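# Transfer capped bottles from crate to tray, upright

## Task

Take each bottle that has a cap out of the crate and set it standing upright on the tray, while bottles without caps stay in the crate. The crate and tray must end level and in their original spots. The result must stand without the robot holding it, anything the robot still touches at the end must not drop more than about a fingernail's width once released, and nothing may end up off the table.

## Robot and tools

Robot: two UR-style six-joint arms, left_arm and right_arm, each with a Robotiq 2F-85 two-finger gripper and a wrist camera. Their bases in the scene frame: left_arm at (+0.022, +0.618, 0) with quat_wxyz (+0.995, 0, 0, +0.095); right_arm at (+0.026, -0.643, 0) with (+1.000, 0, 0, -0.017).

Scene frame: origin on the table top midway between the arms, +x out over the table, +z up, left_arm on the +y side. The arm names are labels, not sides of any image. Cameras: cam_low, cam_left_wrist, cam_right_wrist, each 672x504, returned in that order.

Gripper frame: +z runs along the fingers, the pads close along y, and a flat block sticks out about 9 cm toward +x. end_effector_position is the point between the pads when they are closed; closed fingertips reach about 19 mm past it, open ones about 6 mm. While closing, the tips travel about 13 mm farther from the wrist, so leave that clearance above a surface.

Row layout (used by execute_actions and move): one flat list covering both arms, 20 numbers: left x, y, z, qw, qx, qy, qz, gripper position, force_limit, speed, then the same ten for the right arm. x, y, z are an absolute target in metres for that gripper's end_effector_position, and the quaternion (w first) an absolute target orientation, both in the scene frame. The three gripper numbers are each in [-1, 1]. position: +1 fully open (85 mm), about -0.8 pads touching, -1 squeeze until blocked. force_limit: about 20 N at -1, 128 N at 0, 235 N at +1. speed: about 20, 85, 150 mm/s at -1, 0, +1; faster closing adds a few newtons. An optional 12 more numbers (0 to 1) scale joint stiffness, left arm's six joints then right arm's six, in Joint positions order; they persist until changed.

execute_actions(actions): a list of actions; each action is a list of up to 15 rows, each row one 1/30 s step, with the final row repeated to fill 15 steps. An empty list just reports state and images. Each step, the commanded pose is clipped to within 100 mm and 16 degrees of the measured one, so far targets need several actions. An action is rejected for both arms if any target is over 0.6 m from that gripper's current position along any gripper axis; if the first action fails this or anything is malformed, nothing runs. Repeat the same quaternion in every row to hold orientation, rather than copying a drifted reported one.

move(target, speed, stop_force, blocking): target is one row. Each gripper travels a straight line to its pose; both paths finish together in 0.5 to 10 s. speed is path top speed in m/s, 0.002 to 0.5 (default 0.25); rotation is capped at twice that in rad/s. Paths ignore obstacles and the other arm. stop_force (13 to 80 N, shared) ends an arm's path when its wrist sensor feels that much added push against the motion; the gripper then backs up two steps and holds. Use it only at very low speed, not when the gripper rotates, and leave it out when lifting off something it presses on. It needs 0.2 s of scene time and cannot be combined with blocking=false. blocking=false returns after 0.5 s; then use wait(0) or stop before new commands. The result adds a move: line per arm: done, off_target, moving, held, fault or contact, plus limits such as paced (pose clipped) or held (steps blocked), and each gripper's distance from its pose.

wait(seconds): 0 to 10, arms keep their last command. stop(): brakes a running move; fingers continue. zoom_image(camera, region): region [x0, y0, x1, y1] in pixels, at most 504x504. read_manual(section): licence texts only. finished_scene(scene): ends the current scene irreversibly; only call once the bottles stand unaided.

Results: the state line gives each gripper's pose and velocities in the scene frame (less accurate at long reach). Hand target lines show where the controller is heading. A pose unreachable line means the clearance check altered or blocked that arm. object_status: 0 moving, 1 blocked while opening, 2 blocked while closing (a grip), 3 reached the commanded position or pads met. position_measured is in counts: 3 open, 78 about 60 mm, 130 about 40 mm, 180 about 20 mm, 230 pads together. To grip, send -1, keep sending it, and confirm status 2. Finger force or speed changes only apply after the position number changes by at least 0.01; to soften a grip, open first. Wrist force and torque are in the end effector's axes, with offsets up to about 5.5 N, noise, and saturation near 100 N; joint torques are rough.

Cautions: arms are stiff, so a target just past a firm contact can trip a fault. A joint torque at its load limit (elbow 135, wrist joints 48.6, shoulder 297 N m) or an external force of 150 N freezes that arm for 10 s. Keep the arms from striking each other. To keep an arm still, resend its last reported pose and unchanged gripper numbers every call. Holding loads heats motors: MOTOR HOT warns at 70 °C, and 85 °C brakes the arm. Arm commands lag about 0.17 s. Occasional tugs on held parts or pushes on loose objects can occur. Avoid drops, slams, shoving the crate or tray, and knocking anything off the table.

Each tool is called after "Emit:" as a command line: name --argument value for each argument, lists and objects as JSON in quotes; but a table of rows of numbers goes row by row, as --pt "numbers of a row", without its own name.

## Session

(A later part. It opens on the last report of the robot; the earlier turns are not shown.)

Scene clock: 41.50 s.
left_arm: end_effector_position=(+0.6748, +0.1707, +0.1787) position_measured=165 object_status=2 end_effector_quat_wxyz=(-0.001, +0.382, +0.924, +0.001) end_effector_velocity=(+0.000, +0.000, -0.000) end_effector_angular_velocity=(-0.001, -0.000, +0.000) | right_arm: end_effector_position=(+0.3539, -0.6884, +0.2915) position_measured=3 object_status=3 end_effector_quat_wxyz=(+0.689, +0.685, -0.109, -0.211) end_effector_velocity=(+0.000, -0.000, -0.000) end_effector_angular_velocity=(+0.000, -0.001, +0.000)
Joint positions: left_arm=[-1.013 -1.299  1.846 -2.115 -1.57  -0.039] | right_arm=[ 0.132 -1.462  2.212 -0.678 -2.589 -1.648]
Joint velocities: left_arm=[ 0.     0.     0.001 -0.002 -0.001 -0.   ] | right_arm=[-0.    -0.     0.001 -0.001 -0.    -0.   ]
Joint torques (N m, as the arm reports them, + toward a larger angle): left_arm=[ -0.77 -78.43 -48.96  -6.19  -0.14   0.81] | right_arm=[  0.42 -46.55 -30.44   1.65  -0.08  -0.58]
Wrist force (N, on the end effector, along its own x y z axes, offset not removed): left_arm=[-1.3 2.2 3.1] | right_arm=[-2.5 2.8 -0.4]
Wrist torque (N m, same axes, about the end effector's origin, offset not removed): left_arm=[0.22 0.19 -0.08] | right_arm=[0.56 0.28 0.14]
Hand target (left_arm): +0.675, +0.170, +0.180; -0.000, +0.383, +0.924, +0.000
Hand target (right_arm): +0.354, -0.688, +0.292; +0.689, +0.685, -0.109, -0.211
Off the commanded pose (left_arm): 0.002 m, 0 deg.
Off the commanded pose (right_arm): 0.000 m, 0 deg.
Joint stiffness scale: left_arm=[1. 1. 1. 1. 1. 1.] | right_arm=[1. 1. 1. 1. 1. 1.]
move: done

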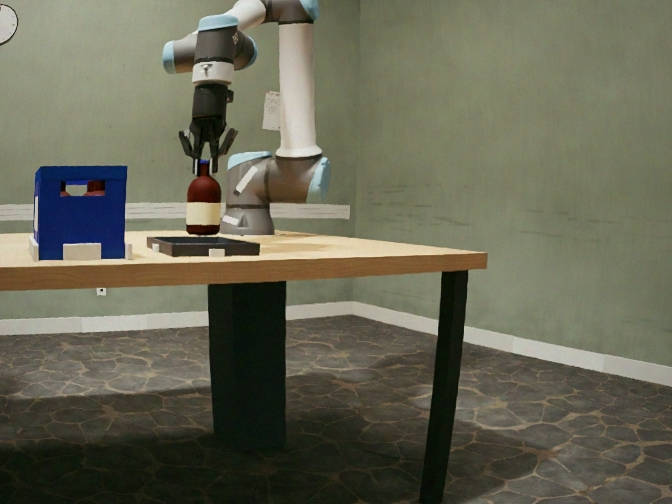

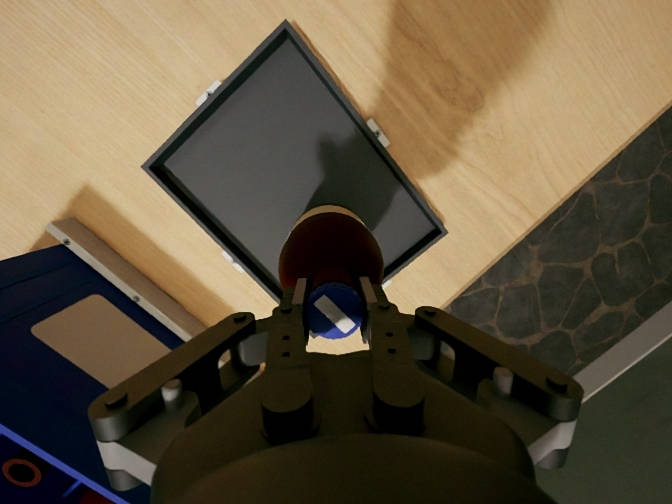

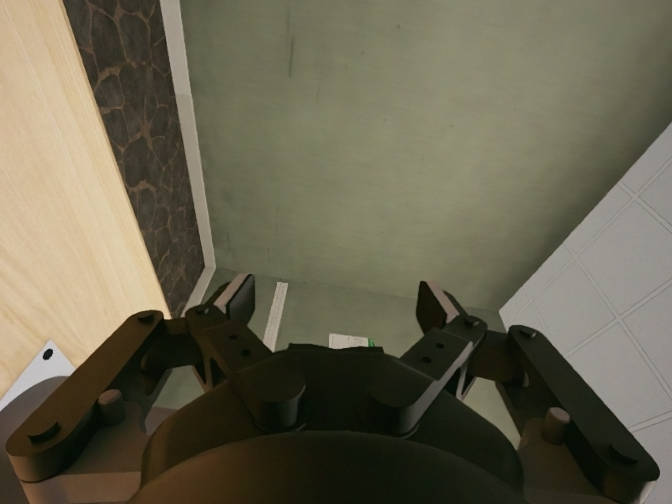

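Emit:
move --target '[0.675,0.17,0.135,0,0.383,0.924,0,-1,-0.6,-0.5,0.3539,-0.6884,0.2915,0.689,0.685,-0.109,-0.211,1,0,0]' --speed 0.015 --stop_force 13

Emit:
move --target '[0.675,0.17,0.145,0,0.383,0.924,0,0.15,-0.6,-0.5,0.3539,-0.6884,0.2915,0.689,0.685,-0.109,-0.211,1,0,0]' --speed 0.01

Emit:
move --target '[0.675,0.17,0.24,0,0.383,0.924,0,0.15,-0.6,-0.5,0.3539,-0.6884,0.2915,0.689,0.685,-0.109,-0.211,1,0,0]' --speed 0.15

Emit:
move --target '[0.524,-0.155,0.22,0,0.383,0.924,0,0.15,-0.6,-0.5,0.3539,-0.6884,0.2915,0.689,0.685,-0.109,-0.211,1,0,0]'

Scene clock: 50.93 s.
left_arm: end_effector_position=(+0.6776, +0.1677, +0.1450) position_measured=165 object_status=2 end_effector_quat_wxyz=(+0.005, +0.382, +0.924, -0.002) end_effector_velocity=(-0.003, +0.002, -0.000) end_effector_angular_velocity=(+0.007, +0.008, -0.001) | right_arm: end_effector_position=(+0.3539, -0.6884, +0.2915) position_measured=3 object_status=3 end_effector_quat_wxyz=(+0.689, +0.685, -0.109, -0.211) end_effector_velocity=(+0.000, -0.000, +0.000) end_effector_angular_velocity=(-0.000, +0.001, +0.001)
Joint positions: left_arm=[-1.013 -1.266  1.874 -2.19  -1.57  -0.039] | right_arm=[ 0.132 -1.462  2.212 -0.678 -2.589 -1.648]
Joint velocities: left_arm=[-0.    -0.002  0.001  0.012 -0.001  0.   ] | right_arm=[ 0.    -0.    -0.     0.001 -0.001  0.   ]
Joint torques (N m, as the arm reports them, + toward a larger angle): left_arm=[ -0.48 -74.66 -42.39  -4.12   0.28   0.34] | right_arm=[ -0.79 -45.15 -31.08   1.78  -0.23  -0.21]
Wrist force (N, on the end effector, along its own x y z axes, offset not removed): left_arm=[-1.5 0.9 -8.3] | right_arm=[-2.9 0.0 1.0]
Wrist torque (N m, same axes, about the end effector's origin, offset not removed): left_arm=[0.11 0.57 -0.10] | right_arm=[-0.02 0.35 -0.02]
Hand target (left_arm): +0.677, +0.168, +0.145; +0.004, +0.382, +0.924, -0.001
Hand target (right_arm): +0.354, -0.688, +0.292; +0.689, +0.685, -0.109, -0.211
Off the commanded pose (left_arm): 0.011 m, 1 deg.
Off the commanded pose (right_arm): 0.000 m, 0 deg.
Joint stiffness scale: left_arm=[1. 1. 1. 1. 1. 1.] | right_arm=[1. 1. 1. 1. 1. 1.]
move: contact (left_arm)

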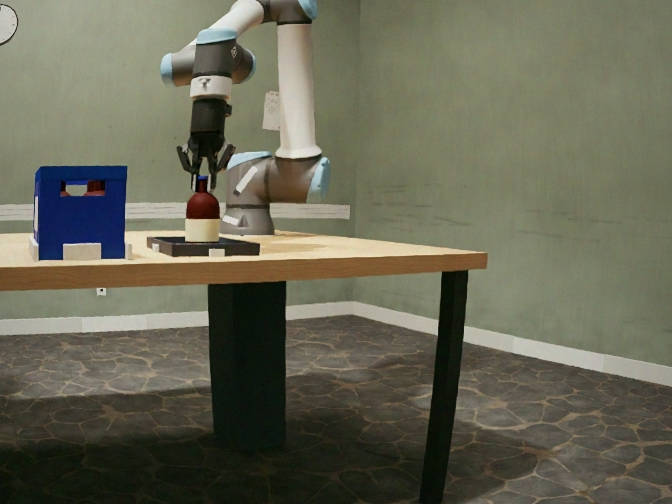

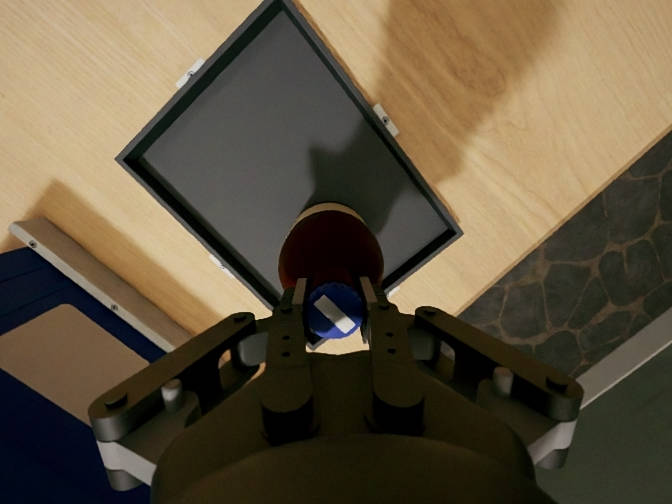

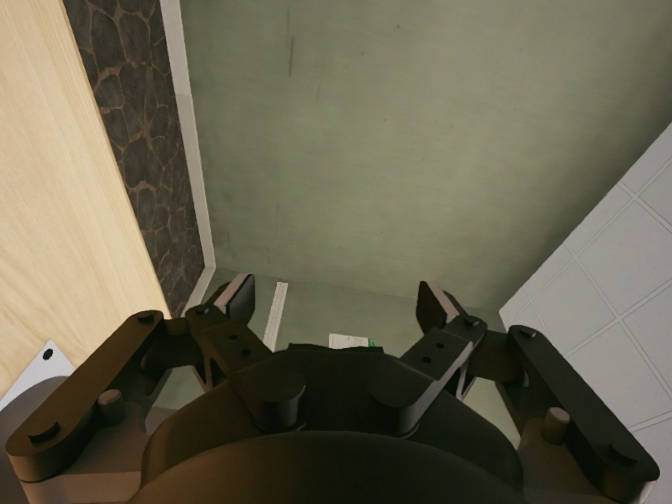

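Scene clock: 51.70 s.
left_arm: end_effector_position=(+0.6754, +0.1701, +0.1438) position_measured=110 object_status=0 end_effector_quat_wxyz=(-0.000, +0.382, +0.924, +0.000) end_effector_velocity=(-0.001, +0.001, -0.001) end_effector_angular_velocity=(+0.003, +0.004, +0.001) | right_arm: end_effector_position=(+0.3539, -0.6884, +0.2915) position_measured=3 object_status=3 end_effector_quat_wxyz=(+0.689, +0.685, -0.109, -0.211) end_effector_velocity=(-0.000, -0.000, +0.000) end_effector_angular_velocity=(-0.000, -0.002, +0.000)
Joint positions: left_arm=[-1.013 -1.266  1.874 -2.179 -1.57  -0.039] | right_arm=[ 0.132 -1.462  2.212 -0.678 -2.589 -1.648]
Joint velocities: left_arm=[-0.    -0.    -0.     0.006 -0.001 -0.001] | right_arm=[ 0.    -0.001  0.    -0.001 -0.     0.   ]
Joint torques (N m, as the arm reports them, + toward a larger angle): left_arm=[  1.04 -74.8  -43.04  -4.29  -0.03   0.63] | right_arm=[  0.09 -44.19 -31.33   1.98  -0.02  -0.33]
Wrist force (N, on the end effector, along its own x y z axes, offset not removed): left_arm=[-2.2 2.6 -4.2] | right_arm=[-2.1 2.9 2.1]
Wrist torque (N m, same axes, about the end effector's origin, offset not removed): left_arm=[0.31 0.38 -0.12] | right_arm=[0.56 0.15 -0.02]
Hand target (left_arm): +0.675, +0.170, +0.145; +0.000, +0.383, +0.924, -0.000
Hand target (right_arm): +0.354, -0.688, +0.292; +0.689, +0.685, -0.109, -0.211
Off the commanded pose (left_arm): 0.001 m, 0 deg.
Off the commanded pose (right_arm): 0.000 m, 0 deg.
Joint stiffness scale: left_arm=[1. 1. 1. 1. 1. 1.] | right_arm=[1. 1. 1. 1. 1. 1.]
move: done

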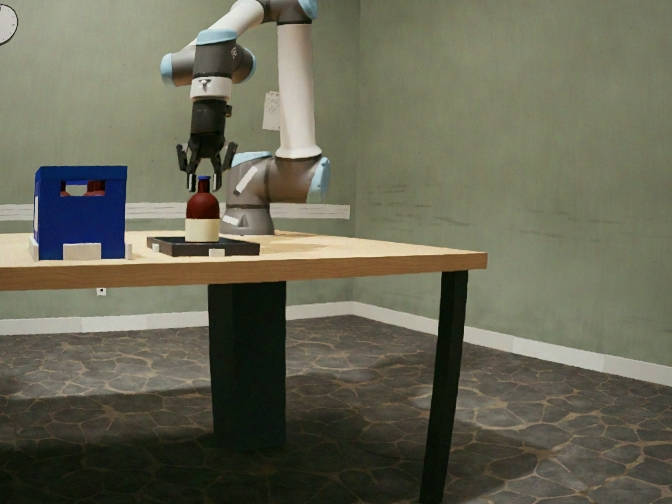

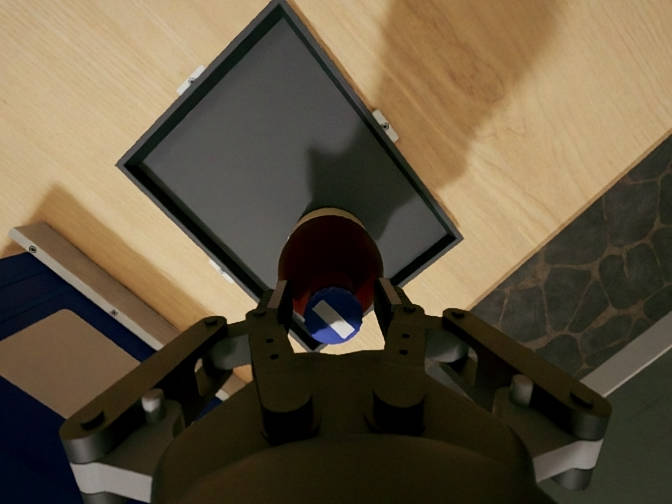

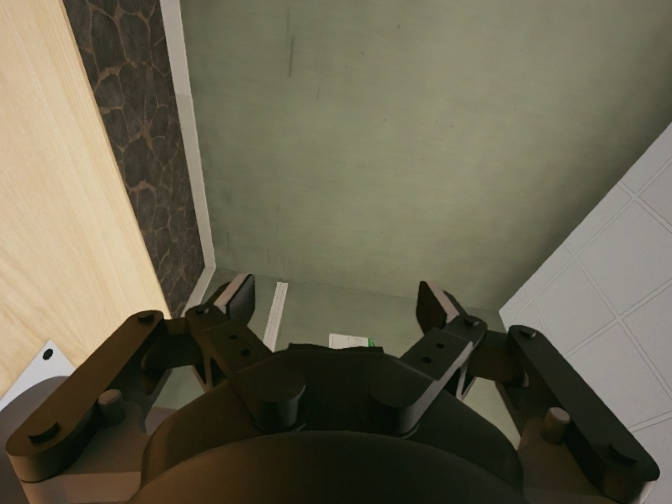

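Scene clock: 52.83 s.
left_arm: end_effector_position=(+0.6753, +0.1702, +0.2411) position_measured=110 object_status=3 end_effector_quat_wxyz=(+0.001, +0.382, +0.924, -0.000) end_effector_velocity=(-0.002, +0.002, -0.003) end_effector_angular_velocity=(+0.010, +0.008, +0.001) | right_arm: end_effector_position=(+0.3539, -0.6884, +0.2915) position_measured=3 object_status=3 end_effector_quat_wxyz=(+0.689, +0.685, -0.109, -0.211) end_effector_velocity=(-0.000, +0.000, -0.000) end_effector_angular_velocity=(+0.000, +0.000, -0.000)
Joint positions: left_arm=[-1.013 -1.35   1.789 -2.013 -1.57  -0.039] | right_arm=[ 0.132 -1.462  2.212 -0.678 -2.589 -1.648]
Joint velocities: left_arm=[-0.     0.003 -0.     0.01   0.001 -0.002] | right_arm=[ 0.     0.     0.001 -0.     0.001 -0.   ]
Joint torques (N m, as the arm reports them, + toward a larger angle): left_arm=[ -1.54 -68.94 -46.98  -4.47  -0.1    0.63] | right_arm=[  1.52 -46.81 -30.28   1.97   0.1   -0.43]
Wrist force (N, on the end effector, along its own x y z axes, offset not removed): left_arm=[-2.2 1.5 -2.6] | right_arm=[-2.7 3.0 -0.6]
Wrist torque (N m, same axes, about the end effector's origin, offset not removed): left_arm=[0.07 0.36 -0.09] | right_arm=[0.63 0.44 0.07]
Hand target (left_arm): +0.675, +0.170, +0.240; +0.000, +0.383, +0.924, -0.000
Hand target (right_arm): +0.354, -0.688, +0.292; +0.689, +0.685, -0.109, -0.211
Off the commanded pose (left_arm): 0.001 m, 0 deg.
Off the commanded pose (right_arm): 0.000 m, 0 deg.
Joint stiffness scale: left_arm=[1. 1. 1. 1. 1. 1.] | right_arm=[1. 1. 1. 1. 1. 1.]
move: done

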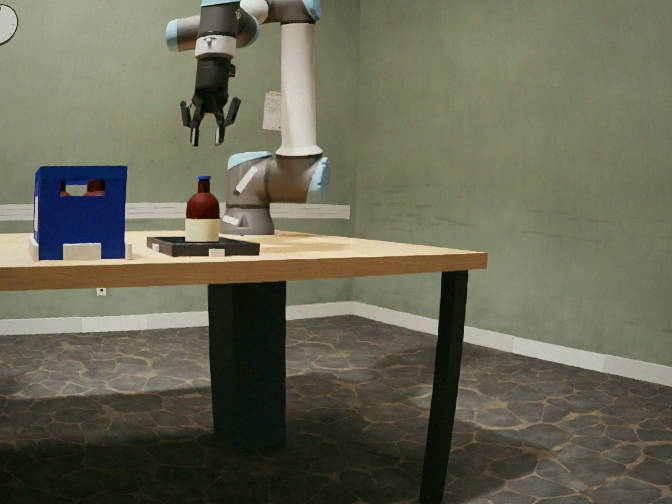

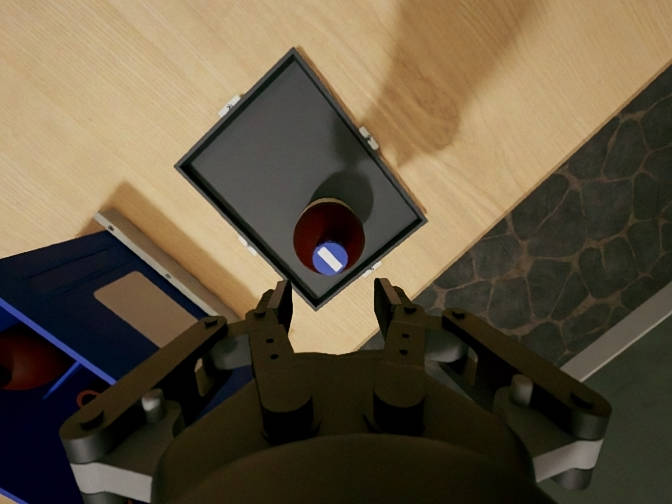

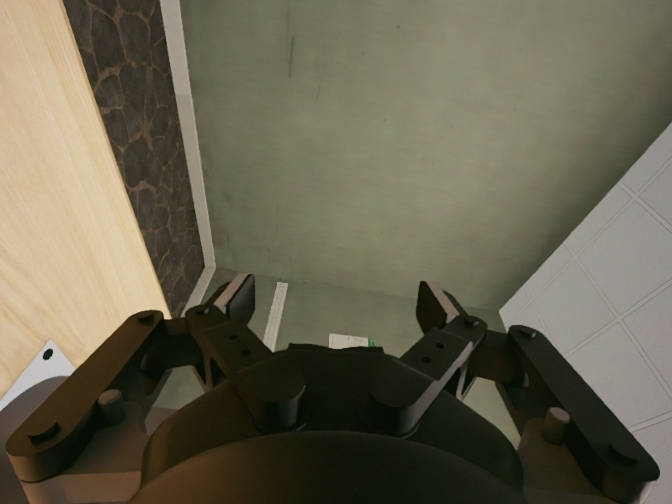

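Scene clock: 55.03 s.
left_arm: end_effector_position=(+0.5238, -0.1537, +0.2173) position_measured=110 object_status=3 end_effector_quat_wxyz=(-0.001, +0.383, +0.924, +0.001) end_effector_velocity=(-0.000, +0.001, -0.000) end_effector_angular_velocity=(+0.002, +0.001, +0.001) | right_arm: end_effector_position=(+0.3539, -0.6884, +0.2915) position_measured=3 object_status=3 end_effector_quat_wxyz=(+0.689, +0.685, -0.109, -0.211) end_effector_velocity=(+0.000, +0.000, -0.000) end_effector_angular_velocity=(+0.000, -0.001, -0.000)
Joint positions: left_arm=[-1.375 -1.135  1.537 -1.97  -1.57  -0.398] | right_arm=[ 0.132 -1.462  2.212 -0.678 -2.589 -1.648]
Joint velocities: left_arm=[ 0.    -0.     0.     0.001 -0.    -0.001] | right_arm=[ 0.     0.    -0.001 -0.001  0.    -0.   ]
Joint torques (N m, as the arm reports them, + toward a larger angle): left_arm=[ -0.48 -92.3  -49.88  -4.23  -0.14  -0.44] | right_arm=[  1.9  -45.19 -30.62   1.8   -0.15  -0.22]
Wrist force (N, on the end effector, along its own x y z axes, offset not removed): left_arm=[-1.9 1.7 -2.9] | right_arm=[-1.2 1.6 -0.5]
Wrist torque (N m, same axes, about the end effector's origin, offset not removed): left_arm=[0.19 0.33 -0.09] | right_arm=[0.35 -0.01 0.06]
Hand target (left_arm): +0.524, -0.155, +0.220; +0.000, +0.383, +0.924, +0.000
Hand target (right_arm): +0.354, -0.688, +0.292; +0.689, +0.685, -0.109, -0.211
Off the commanded pose (left_arm): 0.003 m, 0 deg.
Off the commanded pose (right_arm): 0.000 m, 0 deg.
Joint stiffness scale: left_arm=[1. 1. 1. 1. 1. 1.] | right_arm=[1. 1. 1. 1. 1. 1.]
move: done

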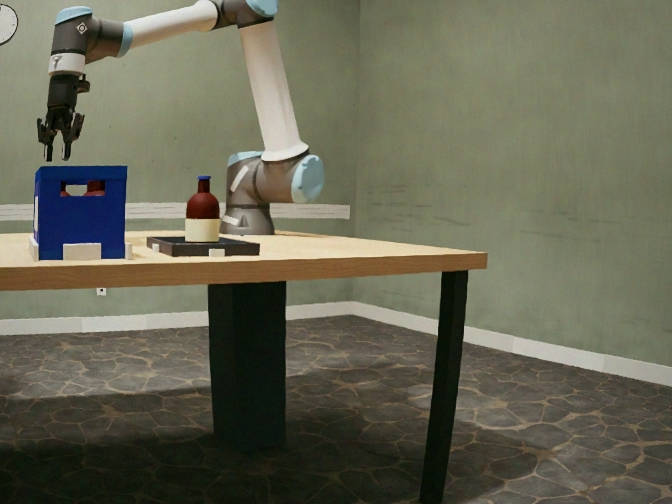

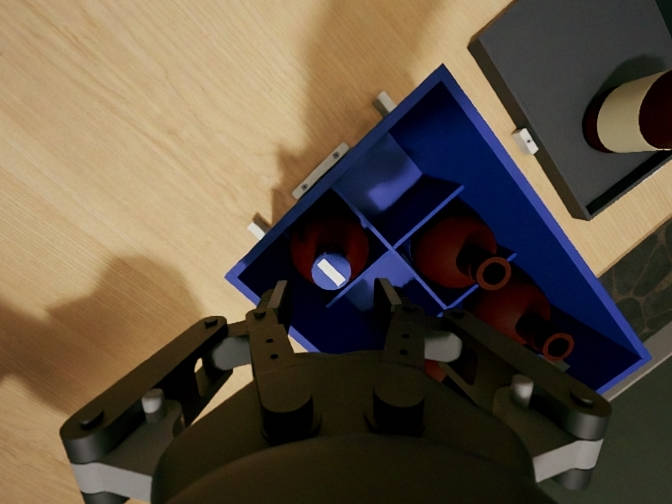

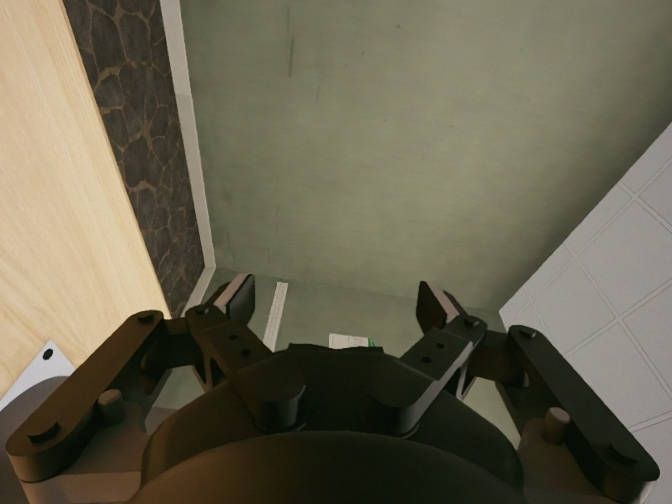

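Emit:
move --target '[0.527,-0.154,0.147,0,0.383,0.924,0,0.05,-0.6,0,0.3539,-0.6884,0.2915,0.689,0.685,-0.109,-0.211,1,0,0]' --speed 0.05 --stop_force 15

Emit:
move --target '[0.527,-0.154,0.148,0,0.383,0.924,0,-1,-0.6,-0.5,0.3539,-0.6884,0.2915,0.689,0.685,-0.109,-0.211,1,0,0]'

Emit:
move --target '[0.527,-0.154,0.35,0,0.383,0.924,0,-1,-0.6,-0.5,0.3539,-0.6884,0.2915,0.689,0.685,-0.109,-0.211,1,0,0]' --speed 0.15

Emit:
move --target '[0.57,0.18,0.35,0,0.383,0.924,0,-1,-0.6,-0.5,0.3539,-0.6884,0.2915,0.689,0.685,-0.109,-0.211,1,0,0]' --speed 0.2

Emit:
move --target '[0.57,0.18,0.158,0,0.383,0.924,0,-1,-0.6,-0.5,0.3539,-0.6884,0.2915,0.689,0.685,-0.109,-0.211,1,0,0]' --speed 0.15

Emit:
move --target '[0.57,0.18,0.135,0,0.383,0.924,0,-1,-0.6,-0.5,0.3539,-0.6884,0.2915,0.689,0.685,-0.109,-0.211,1,0,0]' --speed 0.012 --stop_force 13

Scene clock: 65.80 s.
left_arm: end_effector_position=(+0.5262, -0.1553, +0.1480) position_measured=123 object_status=3 end_effector_quat_wxyz=(+0.000, +0.383, +0.924, -0.000) end_effector_velocity=(+0.001, -0.001, +0.001) end_effector_angular_velocity=(-0.006, -0.003, -0.001) | right_arm: end_effector_position=(+0.3539, -0.6884, +0.2915) position_measured=3 object_status=3 end_effector_quat_wxyz=(+0.689, +0.685, -0.109, -0.211) end_effector_velocity=(+0.000, +0.000, +0.000) end_effector_angular_velocity=(-0.000, -0.001, -0.001)
Joint positions: left_arm=[-1.373 -1.082  1.592 -2.081 -1.57  -0.397] | right_arm=[ 0.132 -1.462  2.212 -0.678 -2.589 -1.648]
Joint velocities: left_arm=[ 0.    -0.     0.    -0.007  0.001  0.001] | right_arm=[ 0.    -0.    -0.001 -0.     0.001  0.   ]
Joint torques (N m, as the arm reports them, + toward a larger angle): left_arm=[  4.28 -93.19 -43.71  -5.57  -0.2    0.66] | right_arm=[  0.5  -44.6  -31.4    1.9   -0.14  -0.5 ]
Wrist force (N, on the end effector, along its own x y z axes, offset not removed): left_arm=[-1.9 2.0 -3.4] | right_arm=[-0.5 0.8 -1.7]
Wrist torque (N m, same axes, about the end effector's origin, offset not removed): left_arm=[0.20 0.40 -0.13] | right_arm=[0.48 -0.10 0.06]
Hand target (left_arm): +0.527, -0.154, +0.147; -0.000, +0.383, +0.924, +0.000
Hand target (right_arm): +0.354, -0.688, +0.292; +0.689, +0.685, -0.109, -0.211
Off the commanded pose (left_arm): 0.002 m, 0 deg.
Off the commanded pose (right_arm): 0.000 m, 0 deg.
Joint stiffness scale: left_arm=[1. 1. 1. 1. 1. 1.] | right_arm=[1. 1. 1. 1. 1. 1.]
move: done

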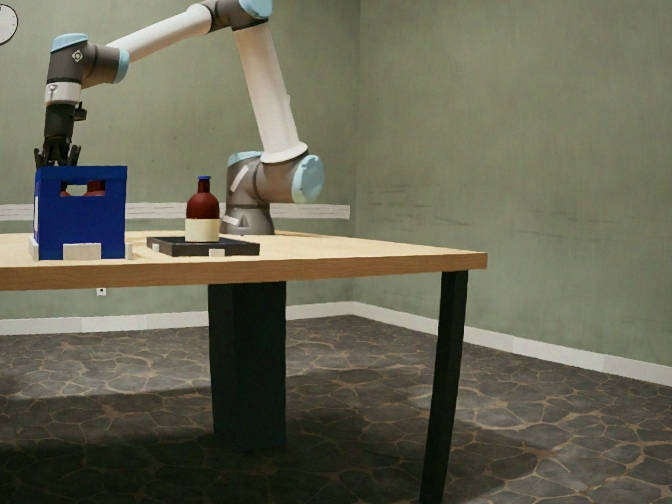

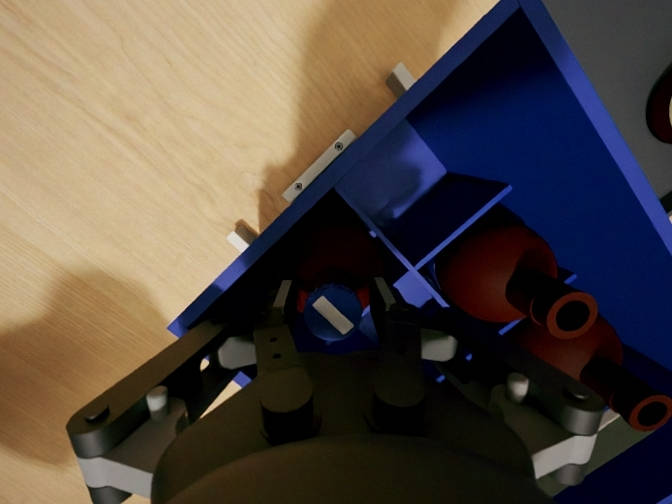

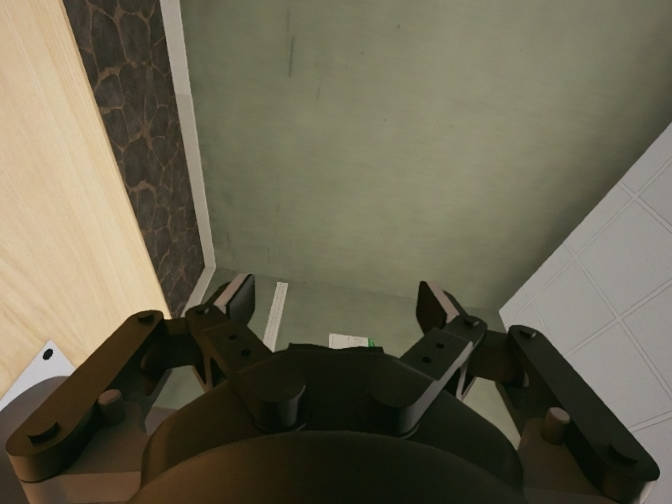

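Scene clock: 66.50 s.
left_arm: end_effector_position=(+0.5262, -0.1553, +0.1482) position_measured=165 object_status=2 end_effector_quat_wxyz=(+0.000, +0.383, +0.924, -0.000) end_effector_velocity=(-0.000, -0.000, -0.000) end_effector_angular_velocity=(+0.000, +0.000, +0.001) | right_arm: end_effector_position=(+0.3539, -0.6884, +0.2915) position_measured=3 object_status=3 end_effector_quat_wxyz=(+0.689, +0.685, -0.109, -0.211) end_effector_velocity=(-0.000, +0.000, -0.000) end_effector_angular_velocity=(-0.000, +0.000, +0.000)
Joint positions: left_arm=[-1.373 -1.082  1.592 -2.082 -1.57  -0.397] | right_arm=[ 0.132 -1.462  2.212 -0.678 -2.589 -1.648]
Joint velocities: left_arm=[-0.     0.     0.     0.    -0.    -0.002] | right_arm=[ 0.     0.    -0.     0.001  0.     0.001]
Joint torques (N m, as the arm reports them, + toward a larger angle): left_arm=[  3.04 -93.35 -44.85  -4.26   0.14   0.56] | right_arm=[ -0.41 -46.56 -31.55   1.72  -0.07  -0.42]
Wrist force (N, on the end effector, along its own x y z axes, offset not removed): left_arm=[-2.2 1.1 -0.7] | right_arm=[-1.8 1.1 -0.3]
Wrist torque (N m, same axes, about the end effector's origin, offset not removed): left_arm=[0.27 0.35 -0.17] | right_arm=[0.35 0.13 0.10]
Hand target (left_arm): +0.527, -0.154, +0.148; +0.000, +0.383, +0.924, -0.000
Hand target (right_arm): +0.354, -0.688, +0.292; +0.689, +0.685, -0.109, -0.211
Off the commanded pose (left_arm): 0.002 m, 0 deg.
Off the commanded pose (right_arm): 0.000 m, 0 deg.
Joint stiffness scale: left_arm=[1. 1. 1. 1. 1. 1.] | right_arm=[1. 1. 1. 1. 1. 1.]
move: done

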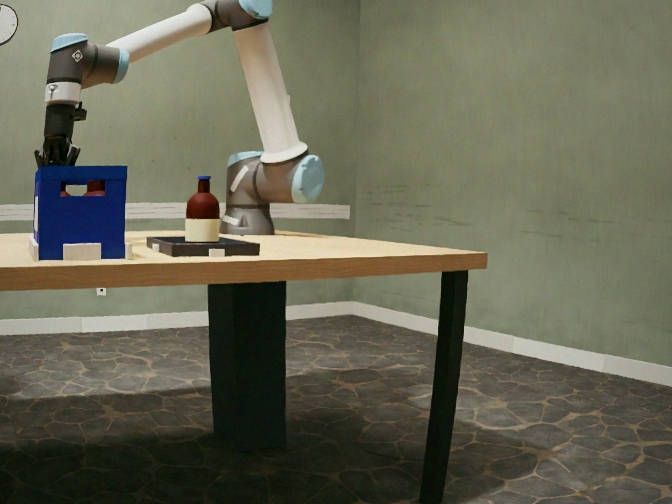

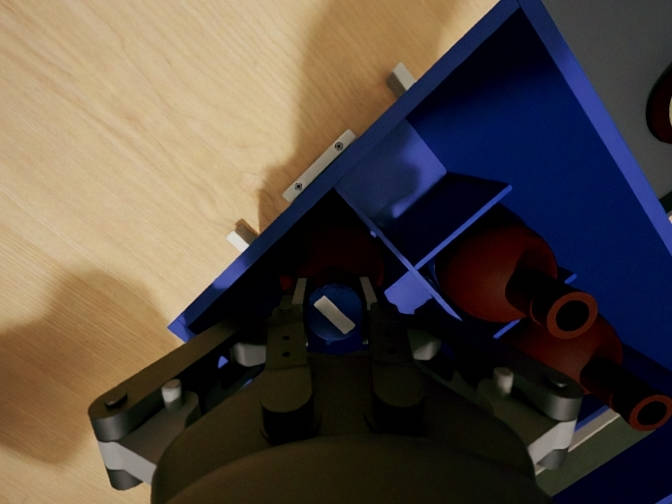

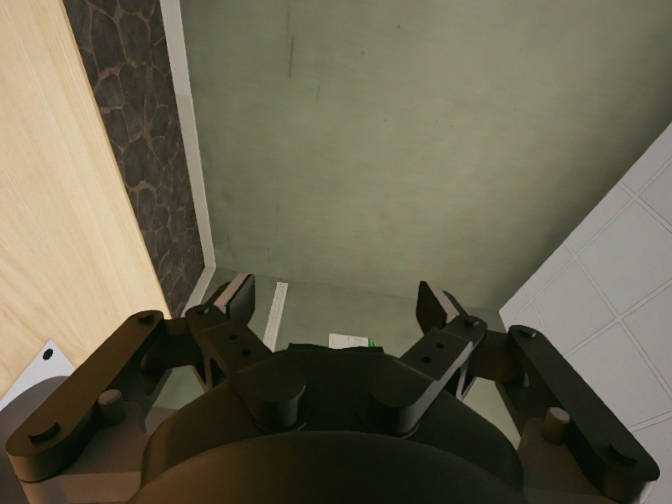

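Scene clock: 68.33 s.
left_arm: end_effector_position=(+0.5260, -0.1547, +0.3522) position_measured=165 object_status=2 end_effector_quat_wxyz=(+0.002, +0.383, +0.924, -0.001) end_effector_velocity=(-0.001, +0.003, -0.008) end_effector_angular_velocity=(+0.020, +0.008, +0.000) | right_arm: end_effector_position=(+0.3539, -0.6884, +0.2915) position_measured=3 object_status=3 end_effector_quat_wxyz=(+0.689, +0.685, -0.109, -0.211) end_effector_velocity=(+0.000, -0.000, +0.000) end_effector_angular_velocity=(+0.000, +0.001, +0.000)
Joint positions: left_arm=[-1.373 -1.198  1.383 -1.76  -1.57  -0.397] | right_arm=[ 0.132 -1.462  2.212 -0.678 -2.589 -1.648]
Joint velocities: left_arm=[ 0.     0.008 -0.     0.014  0.    -0.   ] | right_arm=[ 0.     0.    -0.     0.001 -0.    -0.001]
Joint torques (N m, as the arm reports them, + toward a larger angle): left_arm=[  3.99 -93.75 -54.83  -5.56  -0.1    0.61] | right_arm=[  0.69 -45.03 -30.25   1.92   0.02  -0.5 ]
Wrist force (N, on the end effector, along its own x y z axes, offset not removed): left_arm=[-2.4 2.8 3.3] | right_arm=[-5.5 2.3 -0.5]
Wrist torque (N m, same axes, about the end effector's origin, offset not removed): left_arm=[0.32 0.44 -0.05] | right_arm=[0.54 0.78 0.01]
Hand target (left_arm): +0.527, -0.154, +0.350; +0.000, +0.383, +0.924, -0.000
Hand target (right_arm): +0.354, -0.688, +0.292; +0.689, +0.685, -0.109, -0.211
Off the commanded pose (left_arm): 0.003 m, 0 deg.
Off the commanded pose (right_arm): 0.000 m, 0 deg.
Joint stiffness scale: left_arm=[1. 1. 1. 1. 1. 1.] | right_arm=[1. 1. 1. 1. 1. 1.]
move: done

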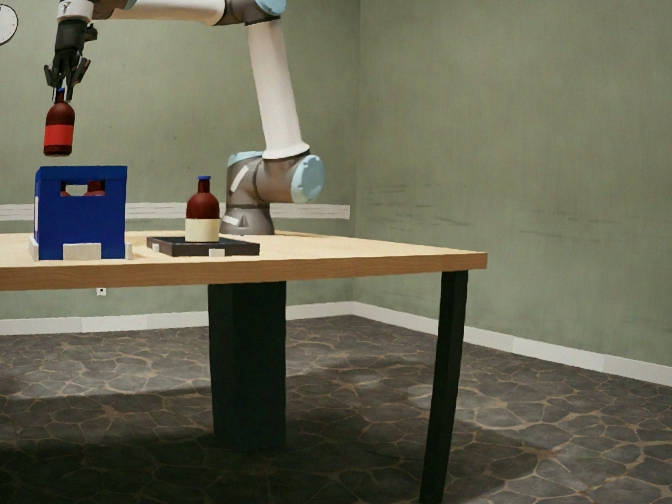

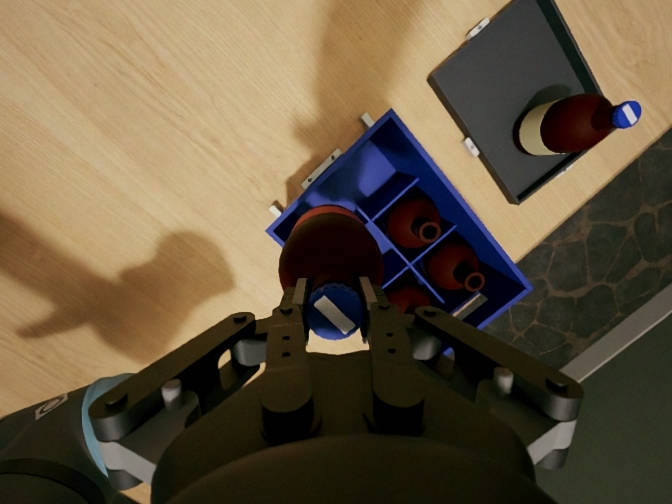

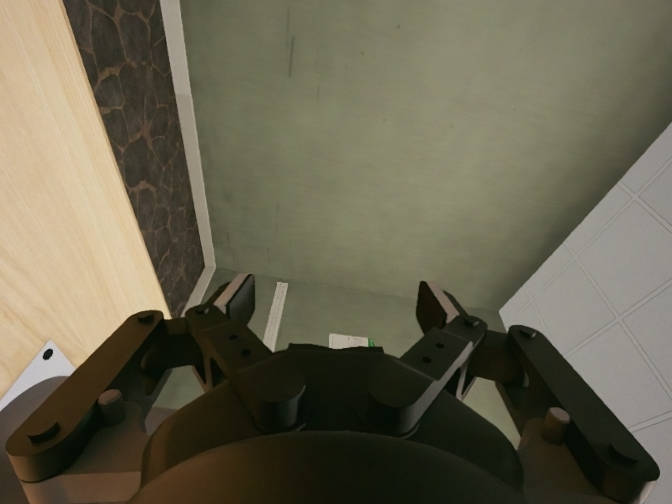

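Scene clock: 70.53 s.
left_arm: end_effector_position=(+0.5713, +0.1802, +0.3527) position_measured=165 object_status=2 end_effector_quat_wxyz=(+0.002, +0.381, +0.924, -0.001) end_effector_velocity=(-0.005, -0.008, -0.001) end_effector_angular_velocity=(-0.001, +0.001, -0.019) | right_arm: end_effector_position=(+0.3539, -0.6884, +0.2915) position_measured=3 object_status=3 end_effector_quat_wxyz=(+0.689, +0.685, -0.109, -0.211) end_effector_velocity=(+0.000, +0.000, -0.000) end_effector_angular_velocity=(-0.000, -0.002, +0.000)
Joint positions: left_arm=[-1.114 -1.56   1.819 -1.833 -1.57  -0.141] | right_arm=[ 0.132 -1.462  2.212 -0.678 -2.589 -1.648]
Joint velocities: left_arm=[-0.012  0.002 -0.    -0.002 -0.001  0.007] | right_arm=[ 0.     0.    -0.    -0.001 -0.     0.001]
Joint torques (N m, as the arm reports them, + toward a larger angle): left_arm=[ -1.52 -53.53 -50.92  -5.58  -0.35   0.28] | right_arm=[  1.21 -43.19 -30.86   1.48   0.15  -0.27]
Wrist force (N, on the end effector, along its own x y z axes, offset not removed): left_arm=[-3.3 0.9 4.5] | right_arm=[-2.6 1.6 -2.0]
Wrist torque (N m, same axes, about the end effector's origin, offset not removed): left_arm=[0.05 0.45 -0.04] | right_arm=[0.35 0.28 -0.01]
Hand target (left_arm): +0.570, +0.180, +0.350; -0.000, +0.383, +0.924, -0.000
Hand target (right_arm): +0.354, -0.688, +0.292; +0.689, +0.685, -0.109, -0.211
Off the commanded pose (left_arm): 0.003 m, 0 deg.
Off the commanded pose (right_arm): 0.000 m, 0 deg.
Joint stiffness scale: left_arm=[1. 1. 1. 1. 1. 1.] | right_arm=[1. 1. 1. 1. 1. 1.]
move: done

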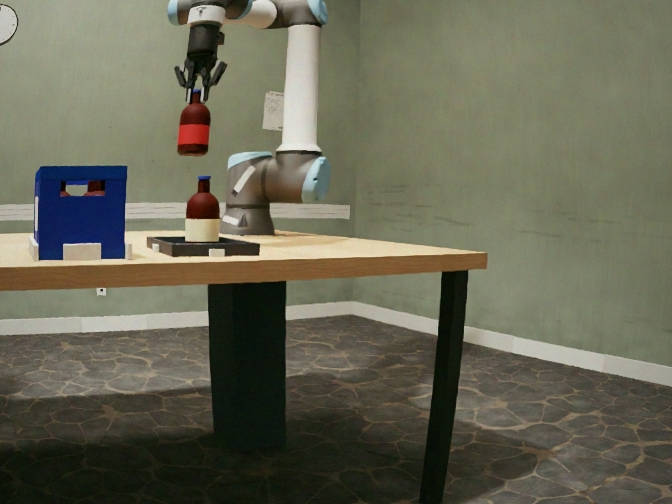

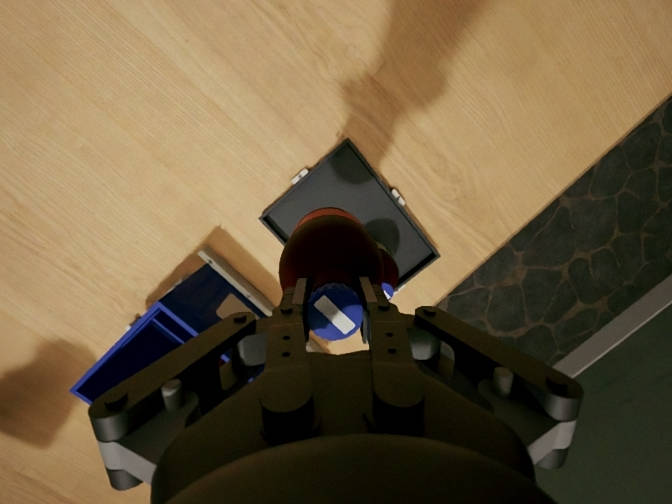

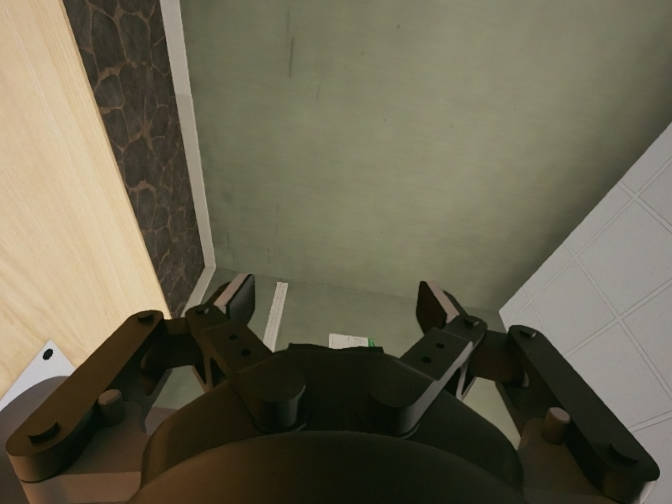

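Scene clock: 72.43 s.
left_arm: end_effector_position=(+0.5702, +0.1811, +0.1569) position_measured=165 object_status=2 end_effector_quat_wxyz=(-0.001, +0.382, +0.924, +0.001) end_effector_velocity=(+0.001, -0.001, +0.000) end_effector_angular_velocity=(-0.003, -0.002, +0.001) | right_arm: end_effector_position=(+0.3539, -0.6884, +0.2915) position_measured=3 object_status=3 end_effector_quat_wxyz=(+0.689, +0.685, -0.109, -0.211) end_effector_velocity=(+0.000, +0.000, -0.000) end_effector_angular_velocity=(+0.000, -0.000, +0.001)
Joint positions: left_arm=[-1.115 -1.414  2.038 -2.192 -1.57  -0.141] | right_arm=[ 0.132 -1.462  2.212 -0.678 -2.589 -1.648]
Joint velocities: left_arm=[ 0.001 -0.    -0.    -0.003 -0.    -0.001] | right_arm=[ 0.     0.     0.    -0.001 -0.    -0.001]
Joint torques (N m, as the arm reports them, + toward a larger angle): left_arm=[ -0.56 -65.86 -46.64  -5.55  -0.12   0.44] | right_arm=[  1.63 -45.3  -30.4    1.91   0.02  -0.71]
Wrist force (N, on the end effector, along its own x y z axes, offset not removed): left_arm=[-2.8 1.6 3.8] | right_arm=[-3.8 3.0 -1.2]
Wrist torque (N m, same axes, about the end effector's origin, offset not removed): left_arm=[0.15 0.49 -0.09] | right_arm=[0.63 0.49 -0.06]
Hand target (left_arm): +0.570, +0.180, +0.158; -0.000, +0.383, +0.924, +0.000
Hand target (right_arm): +0.354, -0.688, +0.292; +0.689, +0.685, -0.109, -0.211
Off the commanded pose (left_arm): 0.002 m, 0 deg.
Off the commanded pose (right_arm): 0.000 m, 0 deg.
Joint stiffness scale: left_arm=[1. 1. 1. 1. 1. 1.] | right_arm=[1. 1. 1. 1. 1. 1.]
move: done

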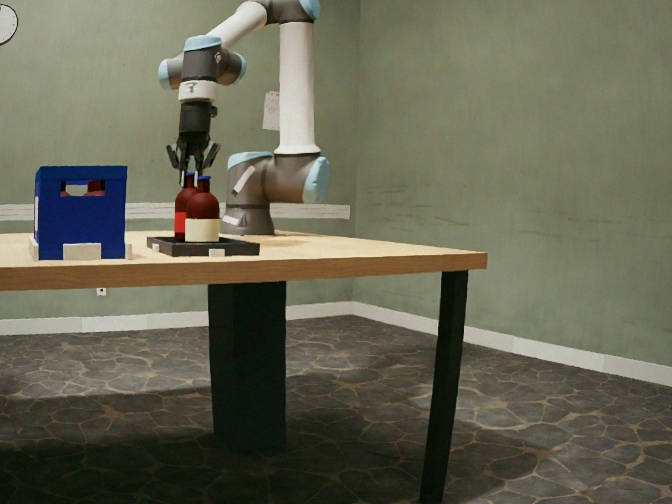

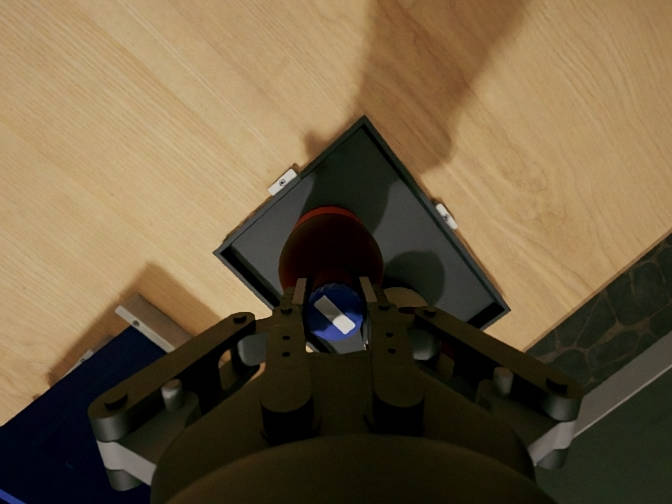

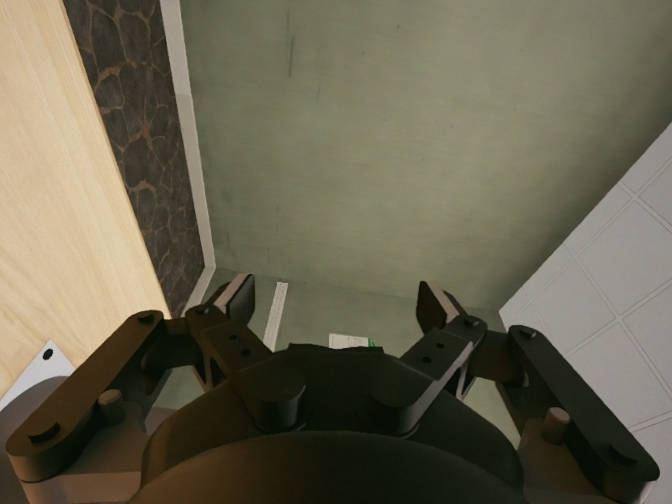

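Scene clock: 74.33 s.
left_arm: end_effector_position=(+0.5725, +0.1780, +0.1446) position_measured=165 object_status=2 end_effector_quat_wxyz=(+0.004, +0.382, +0.924, -0.002) end_effector_velocity=(-0.001, +0.002, +0.001) end_effector_angular_velocity=(+0.006, +0.004, -0.002) | right_arm: end_effector_position=(+0.3539, -0.6884, +0.2915) position_measured=3 object_status=3 end_effector_quat_wxyz=(+0.689, +0.685, -0.109, -0.211) end_effector_velocity=(-0.001, -0.000, +0.000) end_effector_angular_velocity=(-0.000, +0.004, +0.000)
Joint positions: left_arm=[-1.115 -1.398  2.049 -2.23  -1.57  -0.141] | right_arm=[ 0.132 -1.462  2.212 -0.678 -2.589 -1.648]
Joint velocities: left_arm=[ 0.    -0.003 -0.     0.01   0.001  0.002] | right_arm=[-0.     0.     0.001  0.003 -0.    -0.   ]
Joint torques (N m, as the arm reports them, + toward a larger angle): left_arm=[ -0.61 -59.16 -42.    -4.25   0.31   0.19] | right_arm=[  1.33 -44.38 -30.98   1.76   0.02  -0.35]
Wrist force (N, on the end effector, along its own x y z axes, offset not removed): left_arm=[-1.1 3.4 -9.3] | right_arm=[-3.9 -0.2 -0.2]
Wrist torque (N m, same axes, about the end effector's origin, offset not removed): left_arm=[0.32 0.53 -0.10] | right_arm=[0.14 0.57 -0.03]
Hand target (left_arm): +0.572, +0.179, +0.145; +0.003, +0.382, +0.924, -0.002
Hand target (right_arm): +0.354, -0.688, +0.292; +0.689, +0.685, -0.109, -0.211
Off the commanded pose (left_arm): 0.010 m, 1 deg.
Off the commanded pose (right_arm): 0.000 m, 0 deg.
Joint stiffness scale: left_arm=[1. 1. 1. 1. 1. 1.] | right_arm=[1. 1. 1. 1. 1. 1.]
move: contact (left_arm)

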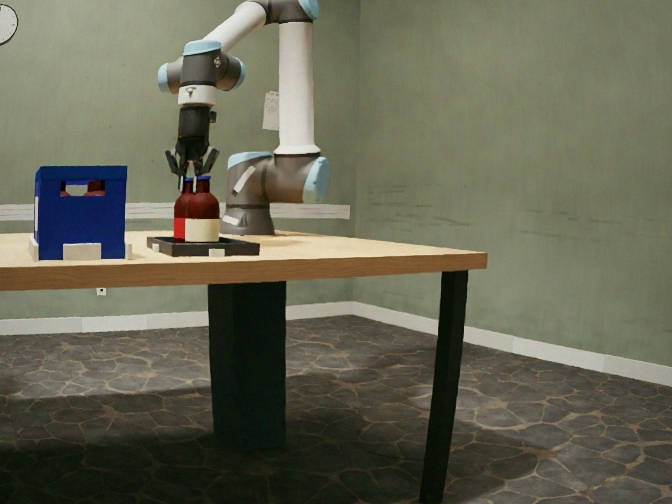

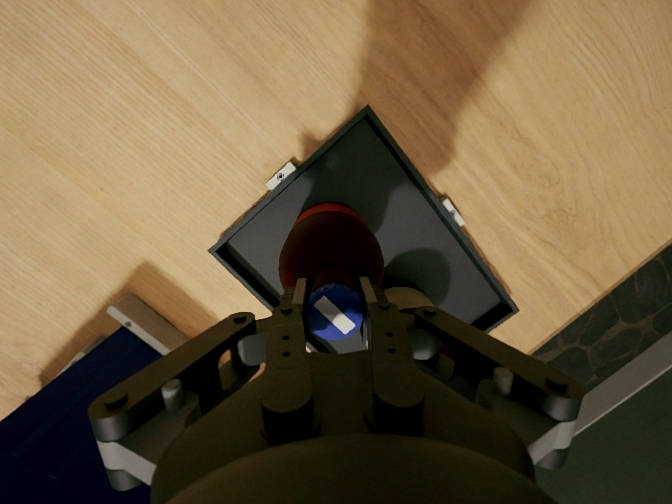

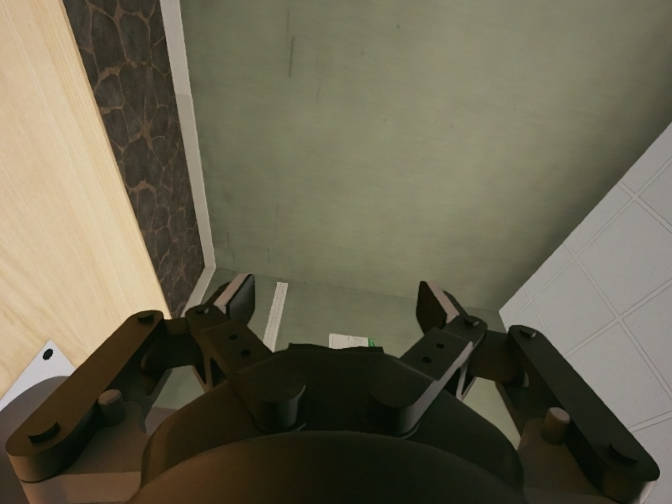

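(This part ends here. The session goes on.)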